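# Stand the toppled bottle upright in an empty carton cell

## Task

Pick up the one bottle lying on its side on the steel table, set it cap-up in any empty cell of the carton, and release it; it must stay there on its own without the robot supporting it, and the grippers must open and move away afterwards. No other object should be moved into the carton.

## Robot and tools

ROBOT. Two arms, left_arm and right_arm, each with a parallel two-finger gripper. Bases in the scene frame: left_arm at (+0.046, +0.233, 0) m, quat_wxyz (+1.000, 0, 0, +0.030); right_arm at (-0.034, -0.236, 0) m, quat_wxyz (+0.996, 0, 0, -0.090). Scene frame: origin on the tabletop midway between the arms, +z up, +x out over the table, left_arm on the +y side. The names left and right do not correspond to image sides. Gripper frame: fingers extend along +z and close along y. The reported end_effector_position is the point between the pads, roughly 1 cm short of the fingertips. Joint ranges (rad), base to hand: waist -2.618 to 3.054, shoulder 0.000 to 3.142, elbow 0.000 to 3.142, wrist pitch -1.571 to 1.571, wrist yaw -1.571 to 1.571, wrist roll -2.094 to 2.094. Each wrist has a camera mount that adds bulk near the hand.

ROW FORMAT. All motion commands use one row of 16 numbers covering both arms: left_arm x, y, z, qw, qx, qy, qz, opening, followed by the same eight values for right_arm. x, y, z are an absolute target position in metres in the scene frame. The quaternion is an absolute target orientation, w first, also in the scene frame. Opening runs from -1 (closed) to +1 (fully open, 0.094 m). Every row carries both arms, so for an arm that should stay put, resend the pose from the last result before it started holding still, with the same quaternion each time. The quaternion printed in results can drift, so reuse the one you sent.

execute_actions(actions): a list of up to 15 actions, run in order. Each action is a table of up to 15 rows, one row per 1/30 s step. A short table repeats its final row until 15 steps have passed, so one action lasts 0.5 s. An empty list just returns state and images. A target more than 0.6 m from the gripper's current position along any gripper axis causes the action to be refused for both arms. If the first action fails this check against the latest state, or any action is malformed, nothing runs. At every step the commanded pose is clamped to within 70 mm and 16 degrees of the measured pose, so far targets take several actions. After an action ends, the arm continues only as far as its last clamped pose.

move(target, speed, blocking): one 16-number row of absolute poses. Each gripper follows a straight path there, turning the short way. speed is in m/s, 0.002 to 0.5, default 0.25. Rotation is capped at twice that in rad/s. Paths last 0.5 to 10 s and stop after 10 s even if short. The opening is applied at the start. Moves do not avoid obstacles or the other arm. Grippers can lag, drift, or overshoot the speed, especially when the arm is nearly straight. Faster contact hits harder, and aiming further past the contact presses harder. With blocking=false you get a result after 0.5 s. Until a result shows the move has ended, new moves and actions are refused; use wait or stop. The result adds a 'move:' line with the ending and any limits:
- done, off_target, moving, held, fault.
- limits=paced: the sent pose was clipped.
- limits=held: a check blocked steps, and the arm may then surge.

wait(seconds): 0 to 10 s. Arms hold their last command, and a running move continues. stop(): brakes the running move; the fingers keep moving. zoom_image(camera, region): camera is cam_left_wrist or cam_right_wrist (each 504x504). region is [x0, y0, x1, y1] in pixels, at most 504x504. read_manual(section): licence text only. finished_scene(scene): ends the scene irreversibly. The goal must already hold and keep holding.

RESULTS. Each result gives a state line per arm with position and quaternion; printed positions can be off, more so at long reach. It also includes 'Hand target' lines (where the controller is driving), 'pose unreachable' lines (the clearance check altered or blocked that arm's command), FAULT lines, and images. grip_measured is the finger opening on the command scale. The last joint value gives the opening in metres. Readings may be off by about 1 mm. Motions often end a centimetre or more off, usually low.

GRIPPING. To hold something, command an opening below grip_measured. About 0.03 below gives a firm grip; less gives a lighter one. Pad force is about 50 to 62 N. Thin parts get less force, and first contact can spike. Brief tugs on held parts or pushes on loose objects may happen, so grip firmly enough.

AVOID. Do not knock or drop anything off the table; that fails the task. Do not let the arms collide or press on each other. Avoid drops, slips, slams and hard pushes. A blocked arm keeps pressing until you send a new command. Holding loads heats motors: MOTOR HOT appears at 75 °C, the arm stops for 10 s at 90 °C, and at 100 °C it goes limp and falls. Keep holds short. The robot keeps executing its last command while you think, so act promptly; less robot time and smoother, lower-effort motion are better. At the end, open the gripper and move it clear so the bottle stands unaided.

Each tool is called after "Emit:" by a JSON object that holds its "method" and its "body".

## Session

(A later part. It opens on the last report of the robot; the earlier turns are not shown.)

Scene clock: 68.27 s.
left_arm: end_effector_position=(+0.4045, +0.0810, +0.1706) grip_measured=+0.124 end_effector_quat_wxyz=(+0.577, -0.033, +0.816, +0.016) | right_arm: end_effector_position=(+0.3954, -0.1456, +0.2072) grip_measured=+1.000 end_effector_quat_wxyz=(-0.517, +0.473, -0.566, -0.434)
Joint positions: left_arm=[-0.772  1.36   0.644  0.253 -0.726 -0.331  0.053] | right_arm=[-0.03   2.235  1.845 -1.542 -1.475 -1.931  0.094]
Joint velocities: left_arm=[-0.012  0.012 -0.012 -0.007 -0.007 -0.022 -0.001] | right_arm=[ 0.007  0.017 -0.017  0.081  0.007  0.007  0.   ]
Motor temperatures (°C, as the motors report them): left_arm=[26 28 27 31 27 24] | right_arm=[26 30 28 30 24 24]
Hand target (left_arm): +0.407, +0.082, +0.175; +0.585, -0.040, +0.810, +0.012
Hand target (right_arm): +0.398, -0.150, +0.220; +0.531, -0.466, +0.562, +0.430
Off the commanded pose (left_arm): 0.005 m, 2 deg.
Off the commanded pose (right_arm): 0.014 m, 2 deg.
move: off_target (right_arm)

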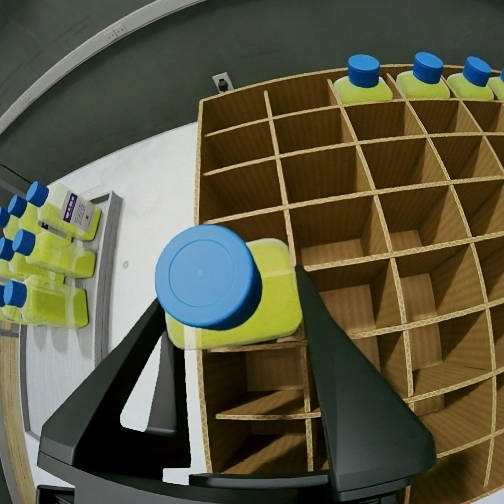

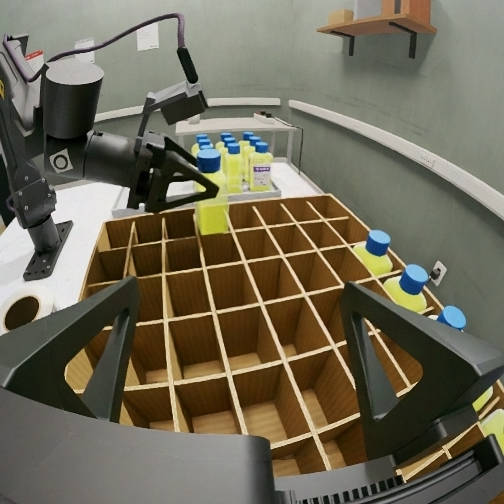

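Entering. About 3.5 cm more room.

Emit:
{"method": "move", "body": {"target": [0.407,0.082,0.142,0.585,-0.04,0.81,0.012,0.05,0.399,-0.15,0.22,0.531,-0.466,0.562,0.431,1], "speed": 0.025}}

Emit:
{"method": "move", "body": {"target": [0.407,0.082,0.142,0.585,-0.04,0.81,0.012,0.6,0.399,-0.15,0.22,0.531,-0.466,0.562,0.431,1], "speed": 0.025}}

Emit:
{"method": "move", "body": {"target": [0.39,0.082,0.24,0.585,-0.04,0.81,0.012,0.6,0.399,-0.15,0.22,0.531,-0.466,0.562,0.431,1], "speed": 0.1}}

Scene clock: 74.27 s.
left_arm: end_effector_position=(+0.4024, +0.0844, +0.1353) grip_measured=+0.124 end_effector_quat_wxyz=(+0.572, -0.031, +0.819, +0.026) | right_arm: end_effector_position=(+0.3954, -0.1456, +0.2072) grip_measured=+1.000 end_effector_quat_wxyz=(-0.517, +0.473, -0.566, -0.434)
Joint positions: left_arm=[-0.772  1.442  0.559  0.402 -0.735 -0.331  0.053] | right_arm=[-0.03   2.235  1.845 -1.542 -1.475 -1.931  0.094]
Joint velocities: left_arm=[ 0.007 -0.007 -0.017  0.051  0.051 -0.037  0.   ] | right_arm=[-0.012 -0.012 -0.007  0.022  0.007 -0.022  0.   ]
Motor temperatures (°C, as the motors report them): left_arm=[26 28 27 32 27 24] | right_arm=[26 30 28 30 24 24]
Hand target (left_arm): +0.406, +0.083, +0.142; +0.585, -0.040, +0.810, +0.012
Hand target (right_arm): +0.398, -0.150, +0.220; +0.531, -0.466, +0.562, +0.430
Off the commanded pose (left_arm): 0.008 m, 3 deg.
Off the commanded pose (right_arm): 0.014 m, 2 deg.
move: off_target (left_arm, right_arm)

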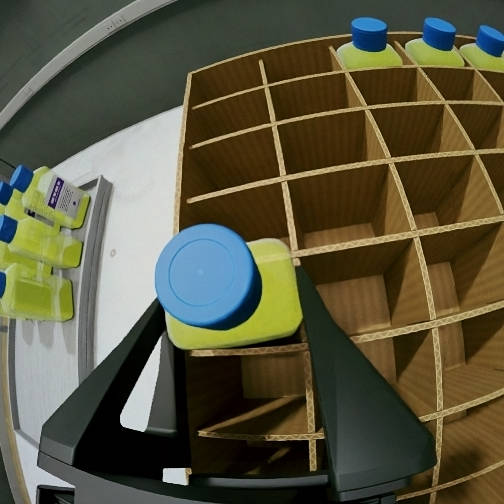

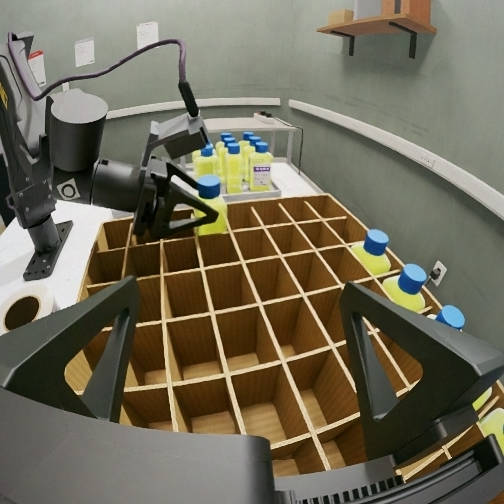

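Scene clock: 75.40 s.
left_arm: end_effector_position=(+0.4046, +0.0812, +0.1408) grip_measured=+0.598 end_effector_quat_wxyz=(+0.581, -0.036, +0.813, +0.014) | right_arm: end_effector_position=(+0.3953, -0.1456, +0.2071) grip_measured=+1.000 end_effector_quat_wxyz=(-0.517, +0.473, -0.567, -0.434)
Joint positions: left_arm=[-0.772  1.442  0.559  0.435 -0.728 -0.331  0.075] | right_arm=[-0.03   2.235  1.845 -1.542 -1.475 -1.931  0.094]
Joint velocities: left_arm=[ 0.017  0.002 -0.027  0.022 -0.095 -0.051  0.   ] | right_arm=[-0.002 -0.007  0.007 -0.007  0.037 -0.007  0.   ]
Motor temperatures (°C, as the motors report them): left_arm=[26 28 27 32 27 24] | right_arm=[26 30 28 30 24 24]
Hand target (left_arm): +0.407, +0.082, +0.142; +0.585, -0.040, +0.810, +0.012
Hand target (right_arm): +0.398, -0.150, +0.220; +0.531, -0.466, +0.562, +0.430
Off the commanded pose (left_arm): 0.003 m, 1 deg.
Off the commanded pose (right_arm): 0.014 m, 2 deg.
move: off_target (right_arm)

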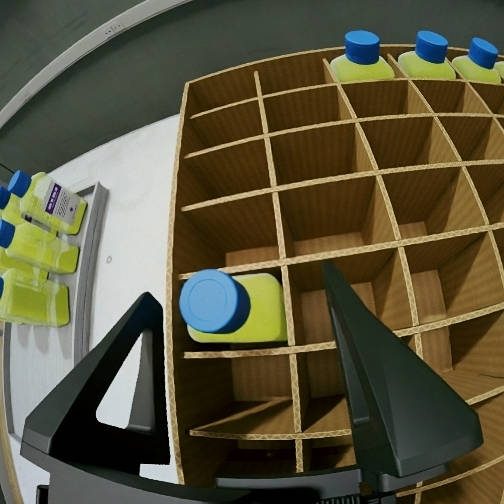

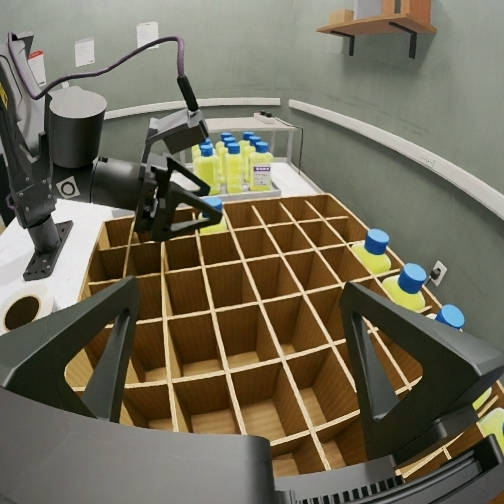

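Scene clock: 77.03 s.
left_arm: end_effector_position=(+0.3931, +0.0828, +0.2225) grip_measured=+0.598 end_effector_quat_wxyz=(+0.573, -0.028, +0.819, +0.024) | right_arm: end_effector_position=(+0.3954, -0.1456, +0.2072) grip_measured=+1.000 end_effector_quat_wxyz=(-0.517, +0.473, -0.566, -0.434)
Joint positions: left_arm=[-0.799  1.241  0.794 -0.042 -0.753 -0.341  0.075] | right_arm=[-0.03   2.235  1.845 -1.542 -1.475 -1.931  0.094]
Joint velocities: left_arm=[-0.002 -0.022  0.007 -0.022  0.022 -0.051 -0.   ] | right_arm=[-0.007 -0.002  0.007 -0.022 -0.037 -0.066  0.   ]
Motor temperatures (°C, as the motors report them): left_arm=[26 28 27 32 27 24] | right_arm=[26 31 28 30 24 24]
Hand target (left_arm): +0.392, +0.081, +0.239; +0.585, -0.040, +0.810, +0.012
Hand target (right_arm): +0.398, -0.150, +0.220; +0.531, -0.466, +0.562, +0.430
Off the commanded pose (left_arm): 0.018 m, 3 deg.
Off the commanded pose (right_arm): 0.014 m, 2 deg.
move: off_target (left_arm, right_arm)

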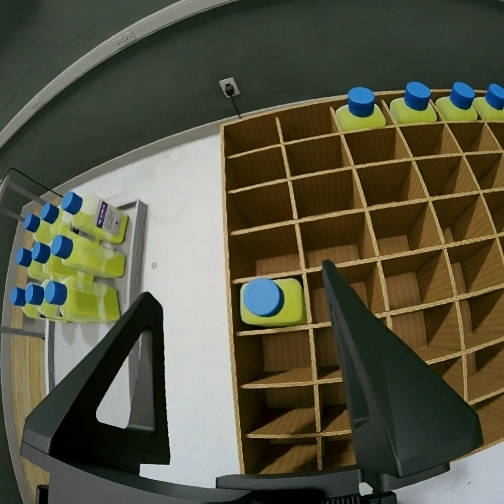

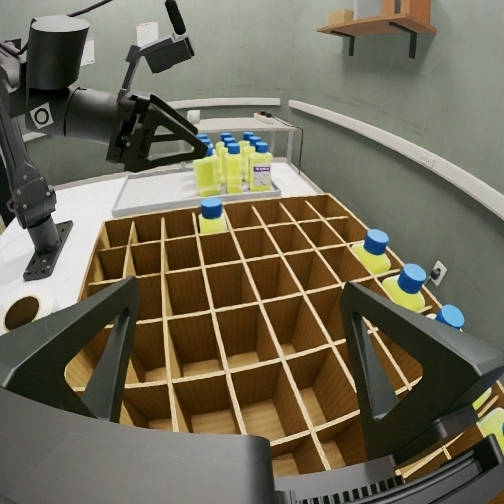

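Emit:
{"method": "finished_scene", "body": {"scene": 2}}

The scene is finished: the task was done.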